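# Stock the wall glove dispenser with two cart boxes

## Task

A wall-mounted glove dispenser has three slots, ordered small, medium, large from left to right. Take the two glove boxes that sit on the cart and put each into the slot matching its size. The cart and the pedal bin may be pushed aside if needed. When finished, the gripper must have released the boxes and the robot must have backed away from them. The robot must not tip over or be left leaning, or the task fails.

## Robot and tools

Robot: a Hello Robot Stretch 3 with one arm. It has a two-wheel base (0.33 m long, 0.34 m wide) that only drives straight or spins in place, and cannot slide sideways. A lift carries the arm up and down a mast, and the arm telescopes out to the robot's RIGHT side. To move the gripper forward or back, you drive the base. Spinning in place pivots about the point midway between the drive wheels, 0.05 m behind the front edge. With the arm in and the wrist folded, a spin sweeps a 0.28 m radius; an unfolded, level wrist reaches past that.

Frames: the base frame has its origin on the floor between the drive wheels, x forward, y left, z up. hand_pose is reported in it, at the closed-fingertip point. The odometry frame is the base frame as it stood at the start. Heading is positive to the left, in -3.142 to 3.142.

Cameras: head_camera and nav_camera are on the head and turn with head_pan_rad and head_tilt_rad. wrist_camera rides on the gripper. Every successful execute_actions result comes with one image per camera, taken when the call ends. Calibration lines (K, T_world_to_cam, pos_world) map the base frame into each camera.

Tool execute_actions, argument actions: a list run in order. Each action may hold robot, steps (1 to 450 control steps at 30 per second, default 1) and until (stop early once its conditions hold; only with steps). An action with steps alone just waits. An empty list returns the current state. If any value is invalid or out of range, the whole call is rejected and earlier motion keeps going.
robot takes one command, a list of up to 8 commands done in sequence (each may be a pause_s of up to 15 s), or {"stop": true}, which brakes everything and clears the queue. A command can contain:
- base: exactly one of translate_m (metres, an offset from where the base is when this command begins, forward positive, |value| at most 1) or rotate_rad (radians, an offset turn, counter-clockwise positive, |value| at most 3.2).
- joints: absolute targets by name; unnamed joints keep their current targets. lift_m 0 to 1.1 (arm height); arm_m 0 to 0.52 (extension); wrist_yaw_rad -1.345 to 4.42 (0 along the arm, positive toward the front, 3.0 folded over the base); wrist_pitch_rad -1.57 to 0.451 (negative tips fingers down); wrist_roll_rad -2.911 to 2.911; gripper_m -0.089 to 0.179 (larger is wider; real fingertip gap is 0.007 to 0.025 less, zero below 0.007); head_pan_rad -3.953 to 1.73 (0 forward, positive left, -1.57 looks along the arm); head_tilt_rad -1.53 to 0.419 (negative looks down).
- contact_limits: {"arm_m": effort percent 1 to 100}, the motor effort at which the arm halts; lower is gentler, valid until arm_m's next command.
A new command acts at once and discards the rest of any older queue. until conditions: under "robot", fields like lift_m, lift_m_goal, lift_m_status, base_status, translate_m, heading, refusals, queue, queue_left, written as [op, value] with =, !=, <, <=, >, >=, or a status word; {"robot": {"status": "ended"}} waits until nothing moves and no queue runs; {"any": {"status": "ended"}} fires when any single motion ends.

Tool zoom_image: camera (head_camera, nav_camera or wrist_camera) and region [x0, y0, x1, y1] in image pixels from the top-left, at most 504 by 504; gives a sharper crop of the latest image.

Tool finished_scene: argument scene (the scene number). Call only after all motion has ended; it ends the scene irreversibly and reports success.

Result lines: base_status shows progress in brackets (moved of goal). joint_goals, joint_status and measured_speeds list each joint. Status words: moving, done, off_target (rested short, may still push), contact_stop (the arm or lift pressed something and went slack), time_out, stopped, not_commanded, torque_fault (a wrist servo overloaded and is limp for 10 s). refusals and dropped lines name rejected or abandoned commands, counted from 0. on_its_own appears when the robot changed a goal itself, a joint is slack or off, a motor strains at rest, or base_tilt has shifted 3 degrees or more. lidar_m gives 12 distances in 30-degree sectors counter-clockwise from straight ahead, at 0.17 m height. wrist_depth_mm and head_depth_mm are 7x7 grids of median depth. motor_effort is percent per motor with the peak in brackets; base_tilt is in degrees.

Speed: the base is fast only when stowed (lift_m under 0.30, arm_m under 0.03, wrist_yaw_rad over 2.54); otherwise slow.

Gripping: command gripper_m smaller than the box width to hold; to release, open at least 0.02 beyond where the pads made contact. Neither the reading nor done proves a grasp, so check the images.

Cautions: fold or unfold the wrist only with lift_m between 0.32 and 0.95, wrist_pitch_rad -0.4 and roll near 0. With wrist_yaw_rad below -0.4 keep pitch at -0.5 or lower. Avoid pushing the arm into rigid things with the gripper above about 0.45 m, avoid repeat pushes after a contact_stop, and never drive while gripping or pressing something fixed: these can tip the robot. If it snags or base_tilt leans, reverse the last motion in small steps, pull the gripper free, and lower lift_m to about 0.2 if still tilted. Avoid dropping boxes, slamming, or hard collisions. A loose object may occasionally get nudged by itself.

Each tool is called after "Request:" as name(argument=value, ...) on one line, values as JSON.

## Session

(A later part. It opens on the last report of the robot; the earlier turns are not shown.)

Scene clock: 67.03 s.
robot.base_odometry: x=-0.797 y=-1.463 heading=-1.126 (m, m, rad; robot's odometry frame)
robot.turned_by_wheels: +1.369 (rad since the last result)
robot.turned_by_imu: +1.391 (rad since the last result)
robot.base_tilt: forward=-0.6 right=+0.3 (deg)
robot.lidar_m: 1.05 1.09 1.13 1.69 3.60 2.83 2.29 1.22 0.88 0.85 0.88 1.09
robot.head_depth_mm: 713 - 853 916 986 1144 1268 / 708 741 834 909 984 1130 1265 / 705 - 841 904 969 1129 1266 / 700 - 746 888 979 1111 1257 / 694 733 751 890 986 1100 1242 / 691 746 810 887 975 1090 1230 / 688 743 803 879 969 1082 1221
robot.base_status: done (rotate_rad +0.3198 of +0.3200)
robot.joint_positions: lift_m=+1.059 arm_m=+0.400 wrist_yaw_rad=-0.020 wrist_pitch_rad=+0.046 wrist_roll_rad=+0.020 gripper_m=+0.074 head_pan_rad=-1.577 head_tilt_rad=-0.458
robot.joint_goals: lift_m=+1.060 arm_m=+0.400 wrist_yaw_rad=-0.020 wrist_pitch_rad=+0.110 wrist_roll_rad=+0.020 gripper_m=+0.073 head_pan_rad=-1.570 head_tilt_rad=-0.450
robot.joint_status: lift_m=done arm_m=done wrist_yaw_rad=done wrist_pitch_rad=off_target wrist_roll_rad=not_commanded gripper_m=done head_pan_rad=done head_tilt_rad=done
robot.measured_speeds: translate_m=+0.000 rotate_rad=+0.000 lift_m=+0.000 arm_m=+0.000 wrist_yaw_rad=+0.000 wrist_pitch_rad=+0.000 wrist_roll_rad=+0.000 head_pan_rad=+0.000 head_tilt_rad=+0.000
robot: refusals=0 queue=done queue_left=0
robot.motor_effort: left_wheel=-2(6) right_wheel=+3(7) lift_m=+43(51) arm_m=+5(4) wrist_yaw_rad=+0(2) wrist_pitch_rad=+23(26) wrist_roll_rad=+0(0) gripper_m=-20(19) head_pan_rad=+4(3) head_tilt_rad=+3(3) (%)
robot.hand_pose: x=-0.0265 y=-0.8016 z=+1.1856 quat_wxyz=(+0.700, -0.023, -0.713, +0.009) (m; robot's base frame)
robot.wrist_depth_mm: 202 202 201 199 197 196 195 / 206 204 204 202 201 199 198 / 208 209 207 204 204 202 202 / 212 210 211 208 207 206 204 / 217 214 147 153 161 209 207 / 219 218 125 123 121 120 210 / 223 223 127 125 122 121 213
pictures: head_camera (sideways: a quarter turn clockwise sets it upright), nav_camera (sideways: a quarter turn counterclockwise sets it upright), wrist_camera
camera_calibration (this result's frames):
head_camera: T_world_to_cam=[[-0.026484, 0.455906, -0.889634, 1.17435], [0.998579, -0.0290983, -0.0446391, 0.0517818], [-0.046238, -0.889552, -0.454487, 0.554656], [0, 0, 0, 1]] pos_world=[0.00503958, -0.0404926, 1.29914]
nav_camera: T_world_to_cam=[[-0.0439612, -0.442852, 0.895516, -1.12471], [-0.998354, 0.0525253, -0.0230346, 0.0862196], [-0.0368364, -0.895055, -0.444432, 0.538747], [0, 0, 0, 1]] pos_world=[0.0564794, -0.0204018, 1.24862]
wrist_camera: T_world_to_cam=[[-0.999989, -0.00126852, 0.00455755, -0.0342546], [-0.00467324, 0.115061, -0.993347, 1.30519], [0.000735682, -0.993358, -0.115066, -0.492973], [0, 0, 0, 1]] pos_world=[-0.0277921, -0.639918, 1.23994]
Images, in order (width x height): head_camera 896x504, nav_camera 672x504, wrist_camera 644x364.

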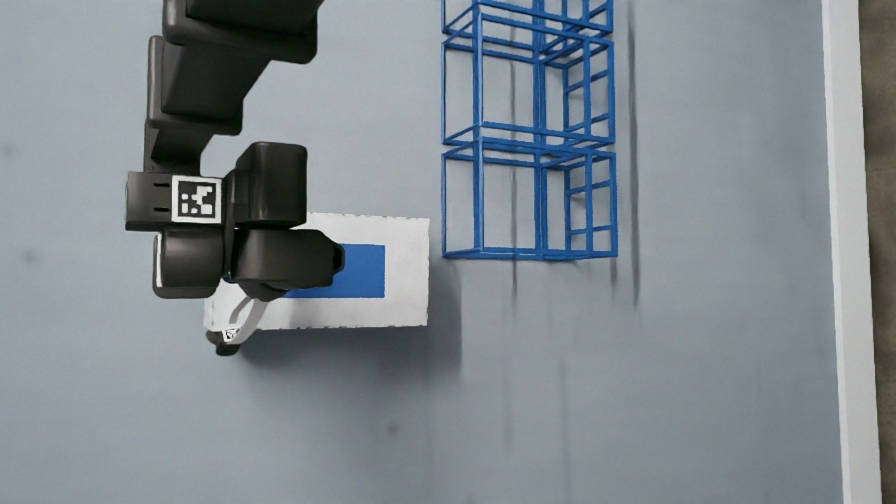

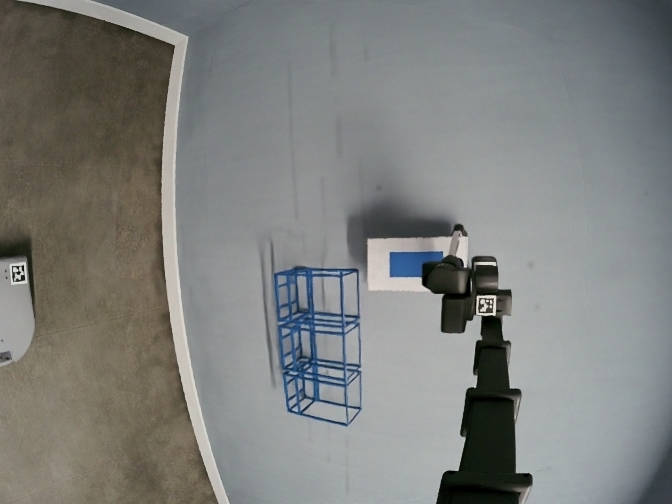

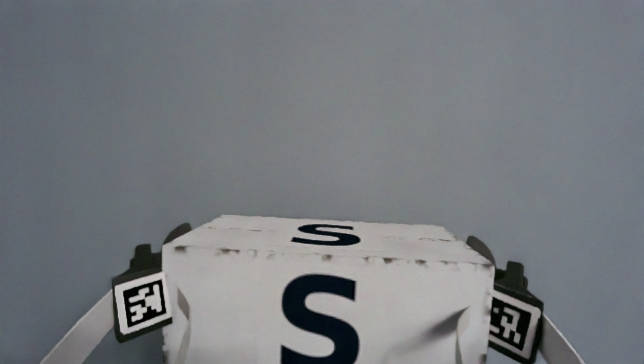

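Request:
execute_actions(actions=[{"robot":{"base":{"translate_m":-0.105},"joints":{"arm_m":0.411,"wrist_yaw_rad":0.015,"lift_m":1.01}},"steps":450,"until":{"robot":{"status":"ended"}}}])

Request:
zoom_image(camera="head_camera", region=[380, 190, 640, 370])

Scene clock: 70.23 s.
robot.base_odometry: x=-0.843 y=-1.369 heading=-1.126 (m, m, rad; robot's odometry frame)
robot.turned_by_wheels: +0.000 (rad since the last result)
robot.turned_by_imu: +0.000 (rad since the last result)
robot.base_tilt: forward=-0.6 right=+0.3 (deg)
robot.lidar_m: 1.15 1.19 1.18 2.08 3.61 2.72 2.19 1.22 0.89 0.85 0.88 1.20
robot.head_depth_mm: 715 770 - 945 992 1145 1278 / 710 760 854 909 986 1133 1259 / 704 750 858 907 985 1122 1260 / 701 748 - 880 961 1109 1258 / 697 749 763 865 975 1103 1236 / 692 745 811 884 979 1089 1223 / 690 743 804 878 971 1081 1216
robot.base_status: done (translate_m -0.1050 of -0.1050)
robot.joint_positions: lift_m=+1.010 arm_m=+0.411 wrist_yaw_rad=+0.015 wrist_pitch_rad=+0.046 wrist_roll_rad=+0.020 gripper_m=+0.074 head_pan_rad=-1.577 head_tilt_rad=-0.458
robot.joint_goals: lift_m=+1.010 arm_m=+0.411 wrist_yaw_rad=+0.015 wrist_pitch_rad=+0.110 wrist_roll_rad=+0.020 gripper_m=+0.073 head_pan_rad=-1.570 head_tilt_rad=-0.450
robot.joint_status: lift_m=done arm_m=done wrist_yaw_rad=done wrist_pitch_rad=off_target wrist_roll_rad=not_commanded gripper_m=done head_pan_rad=done head_tilt_rad=done
robot.measured_speeds: translate_m=+0.000 rotate_rad=+0.000 lift_m=+0.000 arm_m=+0.000 wrist_yaw_rad=+0.000 wrist_pitch_rad=+0.000 wrist_roll_rad=+0.000 head_pan_rad=+0.000 head_tilt_rad=+0.000
robot: refusals=0 queue=done queue_left=0
robot.motor_effort: left_wheel=-2(6) right_wheel=+3(6) lift_m=+17(49) arm_m=+4(6) wrist_yaw_rad=+1(4) wrist_pitch_rad=+23(23) wrist_roll_rad=+0(0) gripper_m=-20(20) head_pan_rad=+4(4) head_tilt_rad=+3(3) (%)
robot.hand_pose: x=-0.0175 y=-0.8127 z=+1.1368 quat_wxyz=(+0.700, -0.010, -0.714, +0.021) (m; robot's base frame)
robot.wrist_depth_mm: 198 196 193 189 186 183 181 / 202 199 196 192 188 186 183 / 206 201 198 195 193 189 186 / 209 206 201 198 195 192 188 / 212 209 147 152 161 194 191 / 217 212 125 123 121 120 194 / 218 216 127 125 123 122 198
pictures: head_camera (sideways: a quarter turn clockwise sets it upright), nav_camera (sideways: a quarter turn counterclockwise sets it upright), wrist_camera
camera_calibration (this result's frames):
head_camera: T_world_to_cam=[[-0.0264839, 0.455906, -0.889634, 1.17435], [0.998579, -0.0290985, -0.0446391, 0.0517818], [-0.0462383, -0.889552, -0.454487, 0.554656], [0, 0, 0, 1]] pos_world=[0.00503957, -0.0404926, 1.29914]
nav_camera: T_world_to_cam=[[-0.0439613, -0.442852, 0.895516, -1.12471], [-0.998354, 0.0525256, -0.0230346, 0.0862196], [-0.0368366, -0.895055, -0.444432, 0.538748], [0, 0, 0, 1]] pos_world=[0.0564794, -0.0204018, 1.24862]
wrist_camera: T_world_to_cam=[[-0.99933, -0.0363113, 0.00455742, -0.0535016], [-0.00870231, 0.114823, -0.993348, 1.25776], [0.0355465, -0.992722, -0.115062, -0.508432], [0, 0, 0, 1]] pos_world=[-0.0244473, -0.651094, 1.19113]
Images, in order (width x height): head_camera 896x504, nav_camera 672x504, wrist_camera 644x364.

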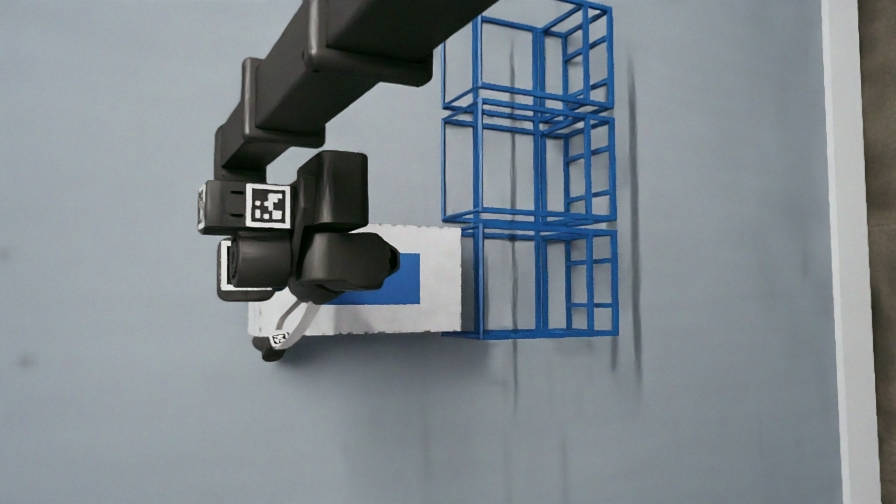

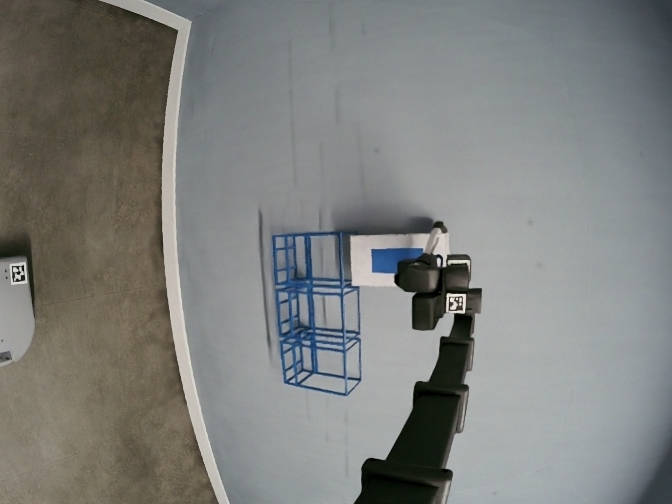

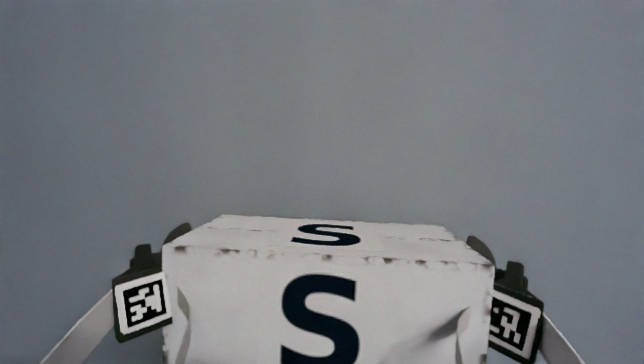

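Region (380, 190, 640, 370) of head_camera's 896x504 image, scaled by 1.938, with more detail than that image has; it fills the top 349 rows of this view, and the rest is white.

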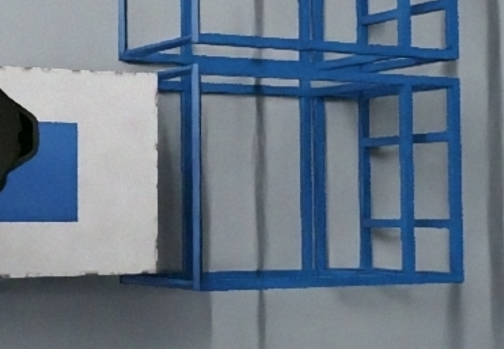

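Request:
execute_actions(actions=[{"robot":[{"base":{"translate_m":0.002}},{"joints":{"lift_m":0.798}}],"steps":450,"until":{"robot":{"status":"ended"}}}])

Scene clock: 74.27 s.
robot.base_odometry: x=-0.842 y=-1.370 heading=-1.126 (m, m, rad; robot's odometry frame)
robot.turned_by_wheels: +0.000 (rad since the last result)
robot.turned_by_imu: +0.000 (rad since the last result)
robot.base_tilt: forward=-0.6 right=+0.3 (deg)
robot.lidar_m: 1.15 1.19 1.18 2.08 3.60 2.72 2.18 1.22 0.88 0.85 0.88 1.20
robot.head_depth_mm: 714 772 839 919 989 1126 - / 708 764 834 910 970 - 1262 / 705 762 827 892 962 1126 1264 / 701 757 821 863 1030 1112 1254 / 697 750 817 857 939 1102 1247 / 691 745 810 887 982 1090 1223 / 689 739 805 878 968 1080 1222
robot.base_status: done (translate_m +0.0020 of +0.0020)
robot.joint_positions: lift_m=+0.798 arm_m=+0.411 wrist_yaw_rad=+0.015 wrist_pitch_rad=+0.046 wrist_roll_rad=+0.020 gripper_m=+0.074 head_pan_rad=-1.577 head_tilt_rad=-0.458
robot.joint_goals: lift_m=+0.798 arm_m=+0.411 wrist_yaw_rad=+0.015 wrist_pitch_rad=+0.110 wrist_roll_rad=+0.020 gripper_m=+0.073 head_pan_rad=-1.570 head_tilt_rad=-0.450
robot.joint_status: lift_m=done arm_m=done wrist_yaw_rad=done wrist_pitch_rad=off_target wrist_roll_rad=not_commanded gripper_m=done head_pan_rad=done head_tilt_rad=done
robot.measured_speeds: translate_m=+0.000 rotate_rad=+0.000 lift_m=+0.000 arm_m=+0.000 wrist_yaw_rad=+0.000 wrist_pitch_rad=+0.000 wrist_roll_rad=+0.000 head_pan_rad=+0.000 head_tilt_rad=+0.000
robot: refusals=0 queue=done queue_left=0
robot.motor_effort: left_wheel=-2(3) right_wheel=+3(8) lift_m=+16(18) arm_m=+4(4) wrist_yaw_rad=+0(1) wrist_pitch_rad=+23(23) wrist_roll_rad=+0(0) gripper_m=-20(19) head_pan_rad=+4(4) head_tilt_rad=+3(3) (%)
robot.hand_pose: x=-0.0175 y=-0.8127 z=+0.9248 quat_wxyz=(+0.700, -0.010, -0.714, +0.021) (m; robot's base frame)
robot.wrist_depth_mm: 199 197 193 190 187 183 180 / 202 199 196 193 189 186 183 / 205 201 199 196 192 189 185 / 208 206 201 198 195 191 189 / 211 209 147 153 161 194 192 / 217 210 125 123 121 120 195 / 219 215 127 125 122 121 198
pictures: head_camera (sideways: a quarter turn clockwise sets it upright), nav_camera (sideways: a quarter turn counterclockwise sets it upright), wrist_camera
camera_calibration (this result's frames):
head_camera: T_world_to_cam=[[-0.0264839, 0.455906, -0.889634, 1.17435], [0.998579, -0.0290984, -0.0446391, 0.0517817], [-0.0462382, -0.889552, -0.454487, 0.554655], [0, 0, 0, 1]] pos_world=[0.00503958, -0.0404926, 1.29914]
nav_camera: T_world_to_cam=[[-0.0439613, -0.442852, 0.895516, -1.12471], [-0.998354, 0.0525255, -0.0230346, 0.0862196], [-0.0368365, -0.895055, -0.444432, 0.538747], [0, 0, 0, 1]] pos_world=[0.0564794, -0.0204018, 1.24862]
wrist_camera: T_world_to_cam=[[-0.999331, -0.0362887, 0.00455705, -0.0525225], [-0.00869966, 0.114832, -0.993347, 1.04718], [0.035524, -0.992722, -0.115071, -0.532817], [0, 0, 0, 1]] pos_world=[-0.0244495, -0.651095, 0.979143]
Images, in order (width x height): head_camera 896x504, nav_camera 672x504, wrist_camera 644x364.

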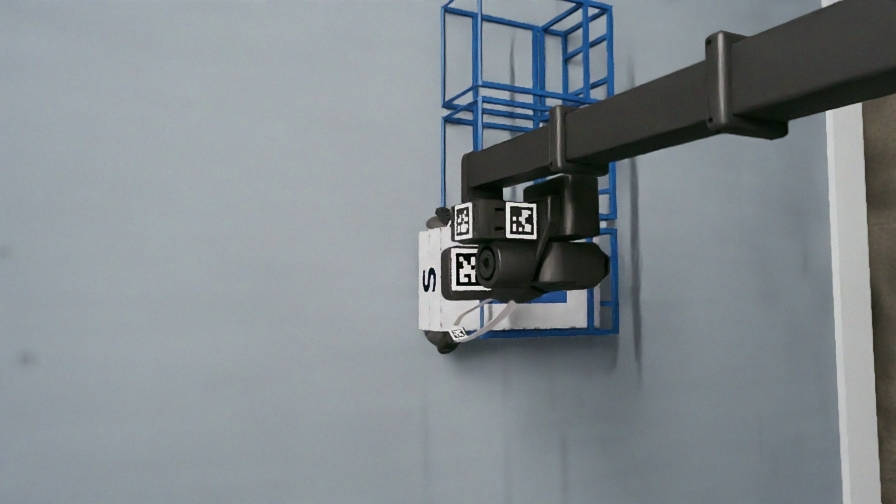

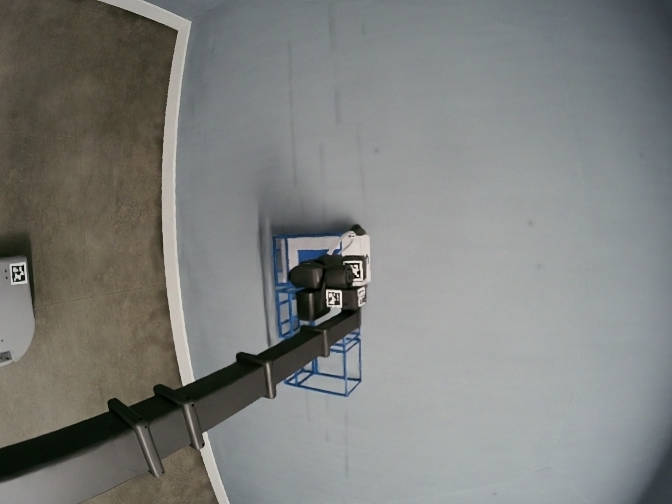

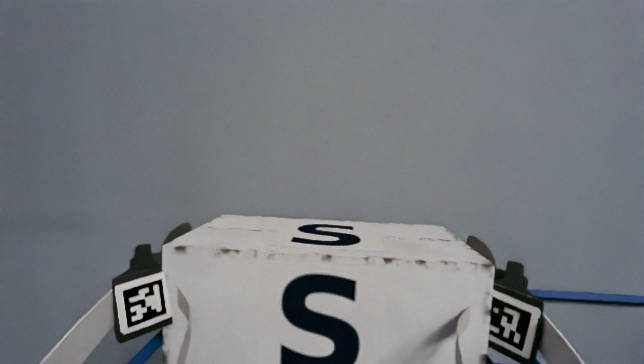

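Request:
execute_actions(actions=[{"robot":[{"joints":{"arm_m":0.419},"base":{"translate_m":0.003}},{"joints":{"lift_m":0.79}},{"joints":{"gripper_m":0.179}},{"joints":{"lift_m":0.81,"arm_m":0.28}}],"steps":450,"until":{"robot":{"status":"ended"}}},{"robot":[{"joints":{"arm_m":0.2,"wrist_pitch_rad":0.02,"wrist_yaw_rad":0,"lift_m":0.767,"head_tilt_rad":-0.6},"base":{"rotate_rad":-0.12}},{"base":{"translate_m":-1.0}},{"base":{"translate_m":-0.52}},{"base":{"rotate_rad":-1.454}}],"steps":2}])

Request:
execute_actions(actions=[{"steps":450,"until":{"robot":{"status":"ended"}}},{"steps":450,"until":{"robot":{"status":"ended"}}}])

Scene clock: 82.13 s.
robot.base_odometry: x=-0.840 y=-1.373 heading=-1.128 (m, m, rad; robot's odometry frame)
robot.turned_by_wheels: -0.002 (rad since the last result)
robot.turned_by_imu: -0.002 (rad since the last result)
robot.base_tilt: forward=-1.2 right=+1.0 (deg)
robot.lidar_m: 1.15 1.19 1.17 2.05 3.61 2.73 2.19 1.22 0.89 0.85 0.88 1.19
robot.head_depth_mm: 713 772 839 921 1010 1132 - / 711 767 832 913 968 - 1260 / 706 762 829 897 - 1163 1258 / 700 756 821 840 - 1147 1255 / 696 752 816 854 958 1107 1243 / 693 746 810 883 978 1095 1233 / 688 740 807 882 970 1080 1221
robot.base_status: moving (rotate_rad -0.0024 of -0.1200)
robot.joint_positions: lift_m=+0.809 arm_m=+0.280 wrist_yaw_rad=+0.014 wrist_pitch_rad=+0.088 wrist_roll_rad=+0.019 gripper_m=+0.179 head_pan_rad=-1.577 head_tilt_rad=-0.459
robot.joint_goals: lift_m=+0.767 arm_m=+0.200 wrist_yaw_rad=+0.000 wrist_pitch_rad=+0.020 wrist_roll_rad=+0.019 gripper_m=+0.179 head_pan_rad=-1.570 head_tilt_rad=-0.600
robot.joint_status: lift_m=moving arm_m=moving wrist_yaw_rad=moving wrist_pitch_rad=moving wrist_roll_rad=not_commanded gripper_m=done head_pan_rad=done head_tilt_rad=moving
robot.measured_speeds: translate_m=+0.000 rotate_rad=-0.054 lift_m=+0.000 arm_m=-0.008 wrist_yaw_rad=-0.020 wrist_pitch_rad=-0.048 wrist_roll_rad=+0.000 head_pan_rad=+0.000 head_tilt_rad=-0.048
robot: refusals=0 queue=running queue_left=3
robot.motor_effort: left_wheel=+2(4) right_wheel=+0(7) lift_m=+28(40) arm_m=-5(6) wrist_yaw_rad=-3(4) wrist_pitch_rad=+6(24) wrist_roll_rad=+1(1) gripper_m=+0(84) head_pan_rad=+4(4) head_tilt_rad=-4(3) (%)
robot.hand_pose: x=-0.0177 y=-0.6823 z=+0.9466 quat_wxyz=(+0.700, -0.025, -0.713, +0.036) (m; robot's base frame)
robot.wrist_depth_mm: 338 332 329 320 318 314 307 / 343 336 330 325 322 313 308 / 346 338 333 327 323 318 315 / 347 342 331 333 324 319 315 / 349 342 340 279 324 324 318 / 355 347 339 256 255 330 317 / 358 349 343 259 257 326 -
pictures: head_camera (sideways: a quarter turn clockwise sets it upright), nav_camera (sideways: a quarter turn counterclockwise sets it upright), wrist_camera
camera_calibration (this result's frames):
head_camera: T_world_to_cam=[[-0.0264776, 0.457159, -0.888991, 1.17351], [0.99858, -0.0290332, -0.0446718, 0.0518243], [-0.0462324, -0.888911, -0.455741, 0.556286], [0, 0, 0, 1]] pos_world=[0.00503969, -0.0404887, 1.29908]
nav_camera: T_world_to_cam=[[-0.0439676, -0.444113, 0.894891, -1.1239], [-0.998354, 0.0525556, -0.0229688, 0.0861339], [-0.0368308, -0.894428, -0.445693, 0.540388], [0, 0, 0, 1]] pos_world=[0.0564799, -0.0203266, 1.24859]
wrist_camera: T_world_to_cam=[[-0.999357, -0.0352365, 0.00664954, -0.0493396], [-0.00920861, 0.0729688, -0.997292, 1.029], [0.0346558, -0.996712, -0.0732463, -0.443225], [0, 0, 0, 1]] pos_world=[-0.0244718, -0.518591, 0.994077]
Images, in order (width x height): head_camera 896x504, nav_camera 672x504, wrist_camera 644x364.

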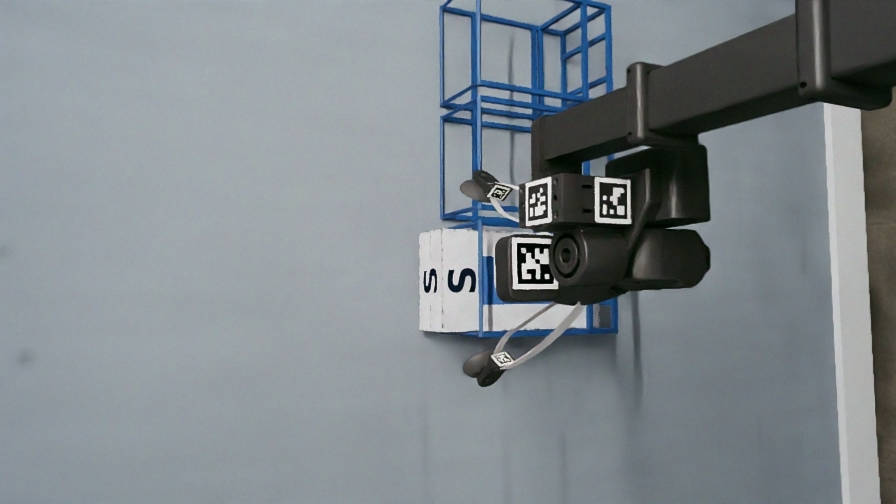

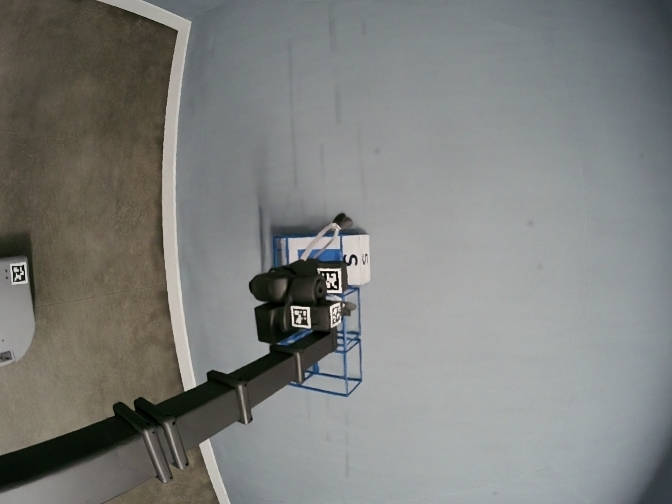

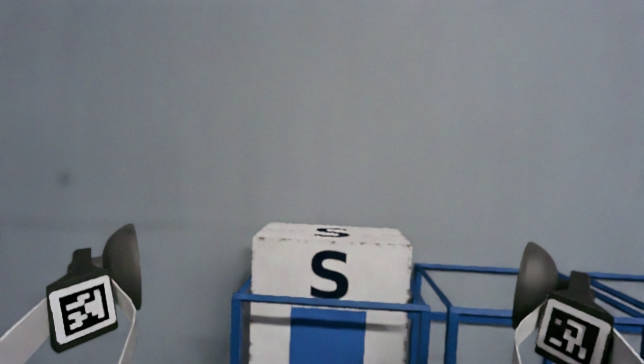

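Scene clock: 105.20 s.
robot.base_odometry: x=-1.326 y=+0.067 heading=-2.700 (m, m, rad; robot's odometry frame)
robot.turned_by_wheels: -1.571 (rad since the last result)
robot.turned_by_imu: -1.593 (rad since the last result)
robot.base_tilt: forward=-0.6 right=+0.2 (deg)
robot.lidar_m: 1.05 1.09 1.47 2.65 2.55 2.87 3.29 1.61 0.72 0.70 1.16 1.09
robot.head_depth_mm: 956 1054 1174 1303 1499 1500 - / 948 1048 1171 1117 889 - 1251 / 946 1042 1160 1119 876 - 1224 / 939 1033 1120 933 - 1249 1216 / 931 1026 1120 941 1124 1095 1211 / 927 1024 1137 1276 1463 1448 1239 / 924 1013 1127 1274 1458 1441 1229
robot.base_status: done (rotate_rad -1.4538 of -1.4540)
robot.joint_positions: lift_m=+0.768 arm_m=+0.200 wrist_yaw_rad=+0.002 wrist_pitch_rad=+0.004 wrist_roll_rad=+0.019 gripper_m=+0.179 head_pan_rad=-1.577 head_tilt_rad=-0.593
robot.joint_goals: lift_m=+0.767 arm_m=+0.200 wrist_yaw_rad=+0.000 wrist_pitch_rad=+0.020 wrist_roll_rad=+0.019 gripper_m=+0.179 head_pan_rad=-1.570 head_tilt_rad=-0.600
robot.joint_status: lift_m=done arm_m=done wrist_yaw_rad=done wrist_pitch_rad=done wrist_roll_rad=not_commanded gripper_m=done head_pan_rad=done head_tilt_rad=done
robot.measured_speeds: translate_m=+0.000 rotate_rad=+0.000 lift_m=+0.000 arm_m=+0.000 wrist_yaw_rad=+0.000 wrist_pitch_rad=+0.000 wrist_roll_rad=+0.000 head_pan_rad=+0.000 head_tilt_rad=+0.000
robot: refusals=0 queue=done queue_left=0
robot.motor_effort: left_wheel=+3(7) right_wheel=-4(8) lift_m=+14(16) arm_m=-4(3) wrist_yaw_rad=-2(5) wrist_pitch_rad=+5(9) wrist_roll_rad=+1(1) gripper_m=+0(0) head_pan_rad=+4(3) head_tilt_rad=-2(12) (%)
robot.hand_pose: x=-0.0210 y=-0.6017 z=+0.8832 quat_wxyz=(+0.701, +0.000, -0.713, +0.002) (m; robot's base frame)
robot.wrist_depth_mm: 658 646 647 647 628 629 612 / 676 686 668 646 647 637 624 / 691 685 676 672 654 649 638 / 696 706 702 364 669 673 655 / 717 717 716 367 681 682 665 / 756 736 723 376 605 583 680 / 751 735 461 382 470 479 -
pictures: head_camera (sideways: a quarter turn clockwise sets it upright), nav_camera (sideways: a quarter turn counterclockwise sets it upright), wrist_camera
camera_calibration (this result's frames):
head_camera: T_world_to_cam=[[-0.0258093, 0.571534, -0.820173, 1.08377], [0.998616, -0.0228743, -0.0473644, 0.0553215], [-0.0458312, -0.82026, -0.570152, 0.705146], [0, 0, 0, 1]] pos_world=[0.00504405, -0.039742, 1.29354]
nav_camera: T_world_to_cam=[[-0.0446412, -0.559387, 0.827703, -1.03627], [-0.998338, 0.0551994, -0.0165388, 0.0777591], [-0.0364372, -0.827066, -0.560922, 0.690313], [0, 0, 0, 1]] pos_world=[0.0565225, -0.013035, 1.24622]
wrist_camera: T_world_to_cam=[[-0.999721, -0.0231204, 0.00488249, -0.0404781], [-0.00843908, 0.156332, -0.987669, 1.00158], [0.022072, -0.987434, -0.156483, -0.288545], [0, 0, 0, 1]] pos_world=[-0.0256456, -0.442433, 0.94427]
Images, in order (width x height): head_camera 896x504, nav_camera 672x504, wrist_camera 644x364.

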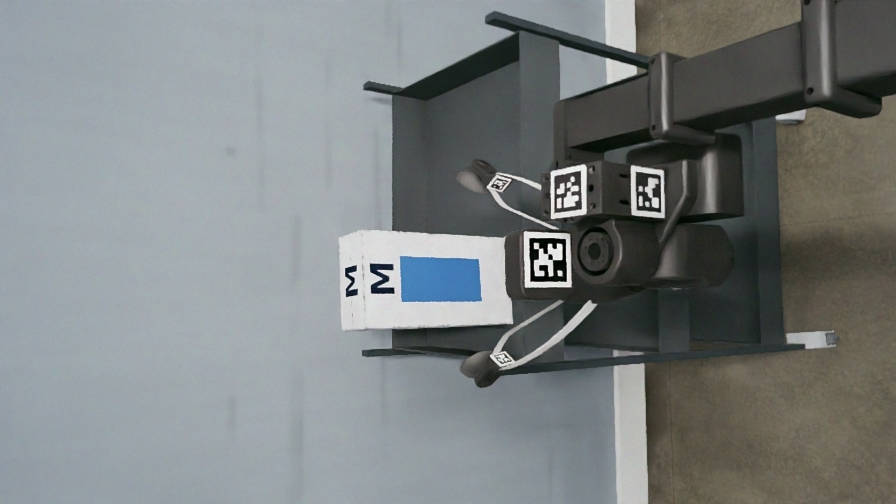

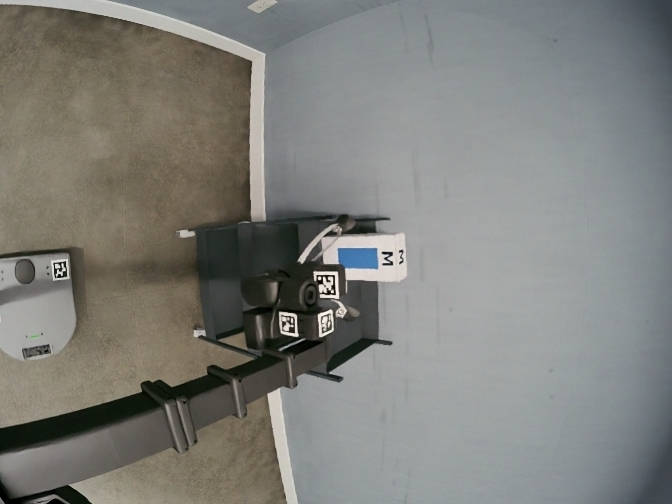

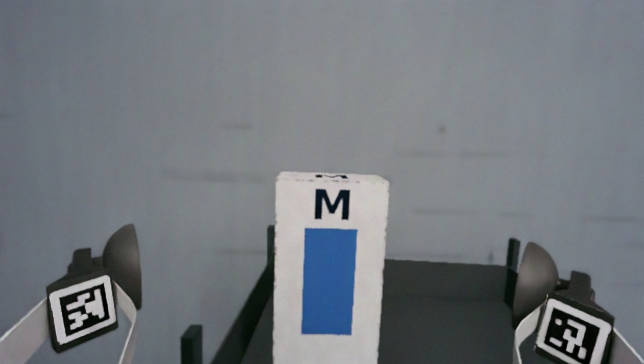

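Request:
execute_actions(actions=[{"robot":{"joints":{"arm_m":0.438,"wrist_yaw_rad":0.06},"base":{"translate_m":-0.009}},"steps":450,"until":{"robot":{"status":"ended"}}}])

Scene clock: 109.10 s.
robot.base_odometry: x=-1.318 y=+0.071 heading=-2.700 (m, m, rad; robot's odometry frame)
robot.turned_by_wheels: +0.000 (rad since the last result)
robot.turned_by_imu: +0.000 (rad since the last result)
robot.base_tilt: forward=-0.6 right=+0.3 (deg)
robot.lidar_m: 1.06 1.09 1.49 2.65 2.54 2.88 3.27 1.61 0.72 0.69 1.16 1.10
robot.head_depth_mm: 954 1051 1177 1309 1504 1514 - / 950 1046 1167 1119 888 - 1228 / 945 1042 1158 - 1131 1255 1217 / 940 1037 1130 - 1132 1150 1217 / 933 1028 1121 959 1101 1150 1199 / 925 1019 1139 1277 1435 1444 1235 / 921 1011 1126 1270 1453 1448 1229
robot.base_status: done (translate_m -0.0090 of -0.0090)
robot.joint_positions: lift_m=+0.768 arm_m=+0.438 wrist_yaw_rad=+0.058 wrist_pitch_rad=+0.004 wrist_roll_rad=+0.019 gripper_m=+0.179 head_pan_rad=-1.577 head_tilt_rad=-0.593
robot.joint_goals: lift_m=+0.767 arm_m=+0.438 wrist_yaw_rad=+0.060 wrist_pitch_rad=+0.020 wrist_roll_rad=+0.019 gripper_m=+0.179 head_pan_rad=-1.570 head_tilt_rad=-0.600
robot.joint_status: lift_m=done arm_m=done wrist_yaw_rad=done wrist_pitch_rad=done wrist_roll_rad=not_commanded gripper_m=done head_pan_rad=done head_tilt_rad=done
robot.measured_speeds: translate_m=+0.000 rotate_rad=+0.000 lift_m=+0.000 arm_m=+0.000 wrist_yaw_rad=+0.000 wrist_pitch_rad=+0.000 wrist_roll_rad=+0.000 head_pan_rad=+0.000 head_tilt_rad=+0.000
robot: refusals=0 queue=done queue_left=0
robot.motor_effort: left_wheel=+3(6) right_wheel=-3(6) lift_m=+13(13) arm_m=+5(4) wrist_yaw_rad=+2(4) wrist_pitch_rad=+5(6) wrist_roll_rad=+1(1) gripper_m=+0(1) head_pan_rad=+4(4) head_tilt_rad=-2(2) (%)
robot.hand_pose: x=-0.0065 y=-0.8385 z=+0.8832 quat_wxyz=(+0.700, +0.020, -0.713, +0.021) (m; robot's base frame)
robot.wrist_depth_mm: 456 445 430 418 407 396 390 / 467 449 439 426 412 399 396 / 480 466 451 437 425 415 401 / 490 476 468 443 430 422 407 / 502 477 153 157 163 433 416 / 515 493 128 127 126 434 421 / 526 511 131 130 129 346 -
pictures: head_camera (sideways: a quarter turn clockwise sets it upright), nav_camera (sideways: a quarter turn counterclockwise sets it upright), wrist_camera
camera_calibration (this result's frames):
head_camera: T_world_to_cam=[[-0.0258092, 0.571537, -0.82017, 1.08377], [0.998616, -0.0228743, -0.0473645, 0.0553216], [-0.0458314, -0.820258, -0.570155, 0.70515], [0, 0, 0, 1]] pos_world=[0.00504405, -0.0397419, 1.29354]
nav_camera: T_world_to_cam=[[-0.0446414, -0.559391, 0.827701, -1.03627], [-0.998338, 0.0551997, -0.0165386, 0.0777589], [-0.0364373, -0.827064, -0.560925, 0.690318], [0, 0, 0, 1]] pos_world=[0.0565225, -0.0130348, 1.24622]
wrist_camera: T_world_to_cam=[[-0.996834, -0.0793556, 0.00488223, -0.078664], [-0.0172256, 0.155617, -0.987667, 1.03806], [0.0776172, -0.984625, -0.156492, -0.520005], [0, 0, 0, 1]] pos_world=[-0.0201723, -0.679793, 0.94427]
Images, in order (width x height): head_camera 896x504, nav_camera 672x504, wrist_camera 644x364.

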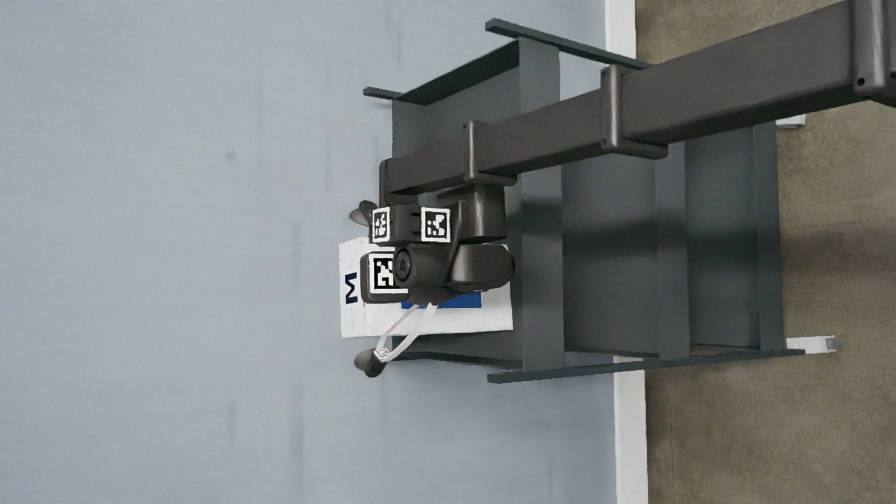

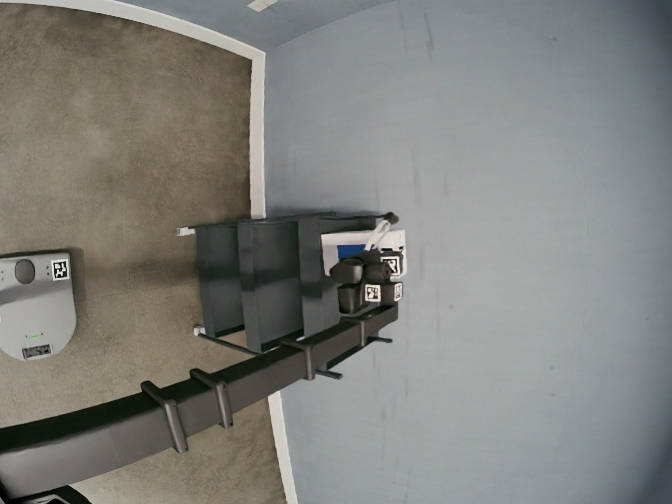

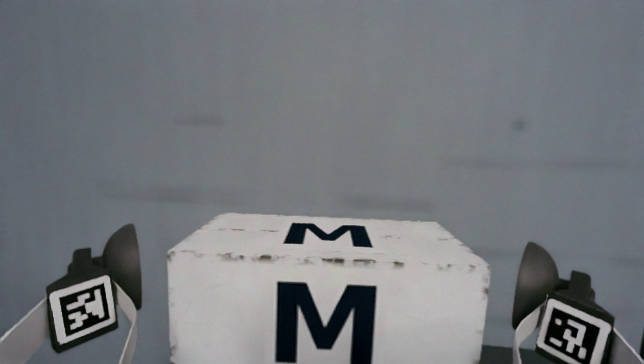

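Request:
execute_actions(actions=[{"robot":[{"joints":{"gripper_m":0.07}},{"joints":{"lift_m":0.93}}],"steps":450,"until":{"robot":{"status":"ended"}}},{"robot":{"joints":{"wrist_pitch_rad":0.09,"arm_m":0.2,"wrist_yaw_rad":-0.01,"lift_m":1.06,"head_tilt_rad":-0.45}},"steps":30},{"robot":[{"base":{"rotate_rad":1.4355}},{"base":{"translate_m":0.9}},{"base":{"translate_m":0.476}},{"base":{"rotate_rad":0.1385}},{"joints":{"arm_m":0.39}}],"steps":450},{"steps":450,"until":{"robot":{"status":"ended"}}}])

Scene clock: 138.17 s.
robot.base_odometry: x=-0.903 y=-1.241 heading=-1.126 (m, m, rad; robot's odometry frame)
robot.turned_by_wheels: +1.574 (rad since the last result)
robot.turned_by_imu: +1.594 (rad since the last result)
robot.base_tilt: forward=-0.7 right=+0.3 (deg)
robot.lidar_m: 1.29 1.34 1.25 2.59 3.52 2.58 2.05 1.22 0.88 0.85 0.88 1.20
robot.head_depth_mm: 716 - 860 923 1025 1148 1274 / 710 745 835 915 1002 1139 1263 / 706 - 847 909 978 1125 1258 / 701 - 741 899 961 1112 1256 / 698 736 742 871 938 1103 1243 / 692 747 809 832 873 1092 1234 / 687 742 802 859 967 1084 1217
robot.base_status: done (rotate_rad +0.1383 of +0.1385)
robot.joint_positions: lift_m=+1.059 arm_m=+0.390 wrist_yaw_rad=-0.009 wrist_pitch_rad=+0.027 wrist_roll_rad=+0.019 gripper_m=+0.071 head_pan_rad=-1.577 head_tilt_rad=-0.458
robot.joint_goals: lift_m=+1.060 arm_m=+0.390 wrist_yaw_rad=-0.010 wrist_pitch_rad=+0.090 wrist_roll_rad=+0.019 gripper_m=+0.070 head_pan_rad=-1.570 head_tilt_rad=-0.450
robot.joint_status: lift_m=done arm_m=done wrist_yaw_rad=done wrist_pitch_rad=off_target wrist_roll_rad=not_commanded gripper_m=done head_pan_rad=done head_tilt_rad=done
robot.measured_speeds: translate_m=+0.000 rotate_rad=+0.000 lift_m=+0.000 arm_m=+0.000 wrist_yaw_rad=+0.000 wrist_pitch_rad=+0.000 wrist_roll_rad=+0.000 head_pan_rad=+0.000 head_tilt_rad=+0.000
robot: refusals=0 queue=done queue_left=0
robot.motor_effort: left_wheel=-2(6) right_wheel=+3(7) lift_m=+43(43) arm_m=+5(3) wrist_yaw_rad=+0(8) wrist_pitch_rad=+22(25) wrist_roll_rad=+1(1) gripper_m=-19(94) head_pan_rad=+4(4) head_tilt_rad=+3(14) (%)
robot.hand_pose: x=-0.0238 y=-0.7914 z=+1.1808 quat_wxyz=(+0.701, -0.013, -0.713, +0.006) (m; robot's base frame)
robot.wrist_depth_mm: 214 211 210 209 207 204 202 / 217 216 214 212 210 207 206 / 221 221 216 215 213 212 209 / 227 224 222 219 218 216 214 / 230 229 158 163 173 220 218 / 236 232 129 128 127 222 221 / 240 238 131 130 129 129 227
pictures: head_camera (sideways: a quarter turn clockwise sets it upright), nav_camera (sideways: a quarter turn counterclockwise sets it upright), wrist_camera
camera_calibration (this result's frames):
head_camera: T_world_to_cam=[[-0.0264841, 0.455893, -0.88964, 1.17436], [0.998579, -0.0290989, -0.0446388, 0.0517813], [-0.0462381, -0.889559, -0.454475, 0.554639], [0, 0, 0, 1]] pos_world=[0.00503958, -0.0404927, 1.29914]
nav_camera: T_world_to_cam=[[-0.0439611, -0.442839, 0.895523, -1.12472], [-0.998354, 0.052525, -0.0230353, 0.0862204], [-0.0368364, -0.895061, -0.44442, 0.538731], [0, 0, 0, 1]] pos_world=[0.0564794, -0.0204026, 1.24862]
wrist_camera: T_world_to_cam=[[-0.999916, -0.0117965, 0.00537195, -0.0408152], [-0.00689906, 0.133492, -0.991026, 1.31108], [0.0109735, -0.99098, -0.133562, -0.459394], [0, 0, 0, 1]] pos_world=[-0.0267254, -0.630751, 1.23818]
Images, in order (width x height): head_camera 896x504, nav_camera 672x504, wrist_camera 644x364.

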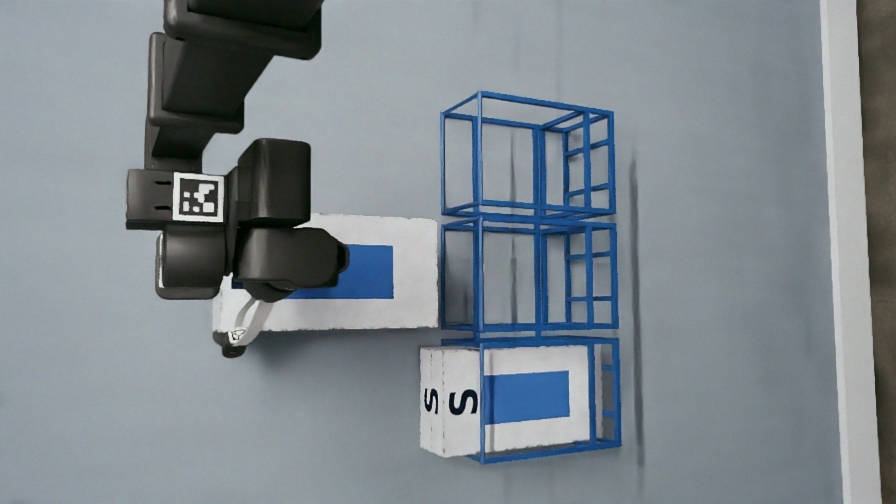

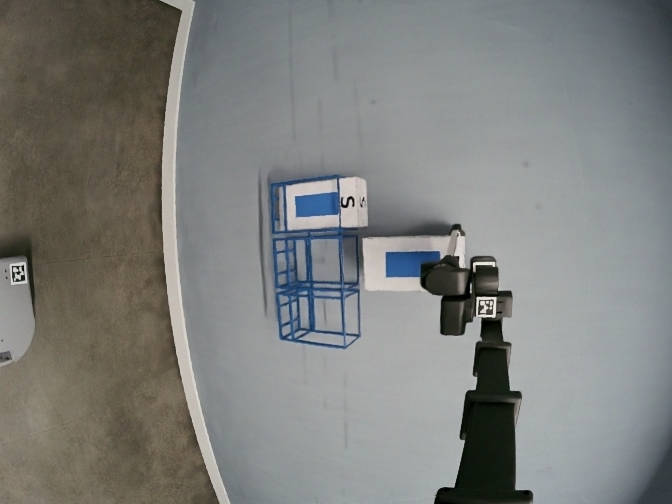

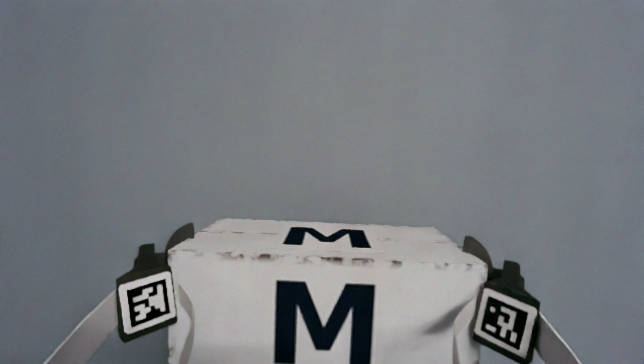

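Request:
execute_actions(actions=[{"robot":[{"base":{"translate_m":-0.002},"joints":{"arm_m":0.405,"lift_m":1.02}},{"joints":{"lift_m":0.98}}],"steps":450,"until":{"robot":{"status":"ended"}}}])

Request:
zoom_image(camera="head_camera", region=[380, 190, 640, 370])

Scene clock: 141.43 s.
robot.base_odometry: x=-0.903 y=-1.239 heading=-1.126 (m, m, rad; robot's odometry frame)
robot.turned_by_wheels: +0.000 (rad since the last result)
robot.turned_by_imu: +0.000 (rad since the last result)
robot.base_tilt: forward=-0.6 right=+0.3 (deg)
robot.lidar_m: 1.29 1.34 1.25 2.60 3.53 2.57 2.05 1.22 0.89 0.85 0.88 1.20
robot.head_depth_mm: 715 773 830 - 1038 1147 1276 / 711 767 - 917 1003 1139 1265 / 705 761 - 908 976 1124 1261 / 701 756 - 814 982 1109 1259 / 697 751 784 817 952 1105 1242 / 693 747 812 831 873 1088 1227 / 688 743 805 860 957 1081 1214
robot.base_status: done (translate_m -0.0020 of -0.0020)
robot.joint_positions: lift_m=+0.980 arm_m=+0.405 wrist_yaw_rad=-0.010 wrist_pitch_rad=+0.027 wrist_roll_rad=+0.019 gripper_m=+0.071 head_pan_rad=-1.577 head_tilt_rad=-0.458
robot.joint_goals: lift_m=+0.980 arm_m=+0.405 wrist_yaw_rad=-0.010 wrist_pitch_rad=+0.090 wrist_roll_rad=+0.019 gripper_m=+0.070 head_pan_rad=-1.570 head_tilt_rad=-0.450
robot.joint_status: lift_m=done arm_m=done wrist_yaw_rad=done wrist_pitch_rad=off_target wrist_roll_rad=not_commanded gripper_m=done head_pan_rad=done head_tilt_rad=done
robot.measured_speeds: translate_m=+0.000 rotate_rad=+0.000 lift_m=+0.000 arm_m=+0.000 wrist_yaw_rad=+0.000 wrist_pitch_rad=+0.000 wrist_roll_rad=+0.000 head_pan_rad=+0.000 head_tilt_rad=+0.000
robot: refusals=0 queue=done queue_left=0
robot.motor_effort: left_wheel=-2(4) right_wheel=+3(6) lift_m=+16(43) arm_m=+4(6) wrist_yaw_rad=+0(0) wrist_pitch_rad=+22(22) wrist_roll_rad=+1(1) gripper_m=-20(20) head_pan_rad=+4(4) head_tilt_rad=+3(3) (%)
robot.hand_pose: x=-0.0240 y=-0.8064 z=+1.1021 quat_wxyz=(+0.701, -0.013, -0.713, +0.006) (m; robot's base frame)
robot.wrist_depth_mm: 199 197 195 193 192 190 189 / 203 201 199 198 196 195 192 / 207 205 204 201 199 198 195 / 211 209 208 205 203 200 199 / 215 213 156 164 173 206 203 / 219 216 128 128 127 207 206 / 224 221 130 129 129 170 211
pictures: head_camera (sideways: a quarter turn clockwise sets it upright), nav_camera (sideways: a quarter turn counterclockwise sets it upright), wrist_camera
camera_calibration (this result's frames):
head_camera: T_world_to_cam=[[-0.0264841, 0.455893, -0.88964, 1.17436], [0.998579, -0.0290988, -0.0446388, 0.0517813], [-0.046238, -0.889559, -0.454475, 0.554639], [0, 0, 0, 1]] pos_world=[0.00503959, -0.0404927, 1.29914]
nav_camera: T_world_to_cam=[[-0.0439611, -0.442839, 0.895523, -1.12472], [-0.998354, 0.0525249, -0.0230353, 0.0862205], [-0.0368363, -0.895061, -0.444419, 0.538731], [0, 0, 0, 1]] pos_world=[0.0564794, -0.0204026, 1.24862]
wrist_camera: T_world_to_cam=[[-0.999921, -0.0113776, 0.00537406, -0.0403411], [-0.00684143, 0.133138, -0.991074, 1.23484], [0.0105605, -0.991032, -0.133206, -0.485217], [0, 0, 0, 1]] pos_world=[-0.0267657, -0.645729, 1.1594]
Images, in order (width x height): head_camera 896x504, nav_camera 672x504, wrist_camera 644x364.

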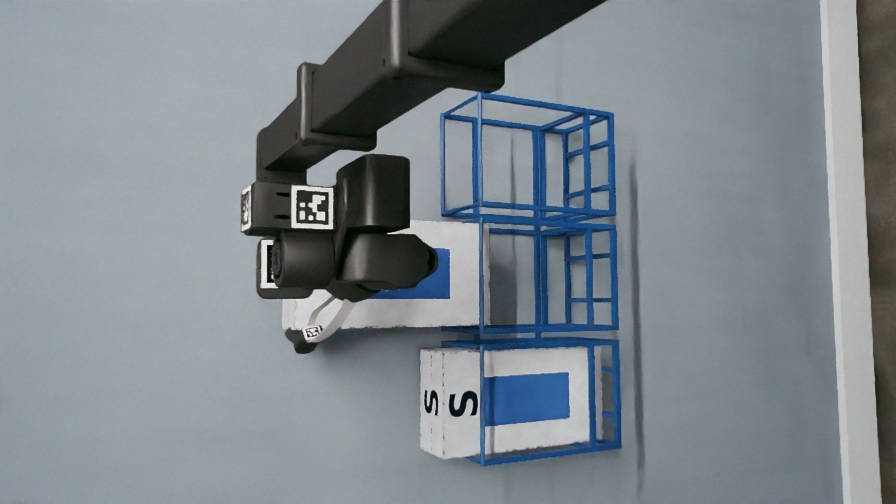

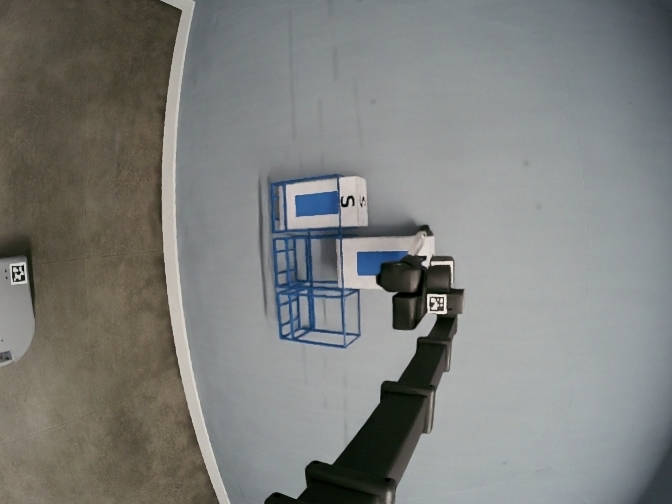

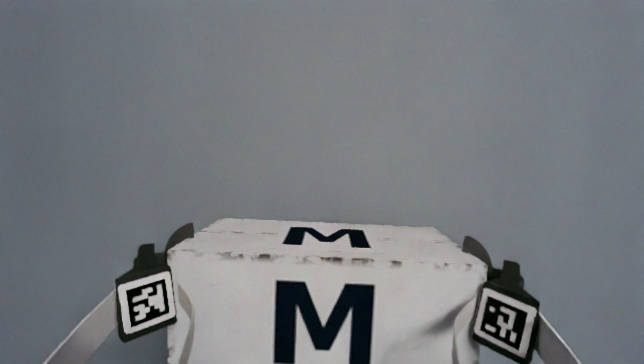

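Region (380, 190, 640, 370) of head_camera's 896x504 image, scaled by 1.938, with more detail than that image has; it fills the top 349 rows of this view, and the rest is white.

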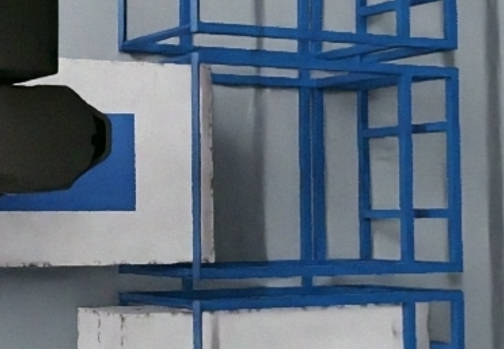

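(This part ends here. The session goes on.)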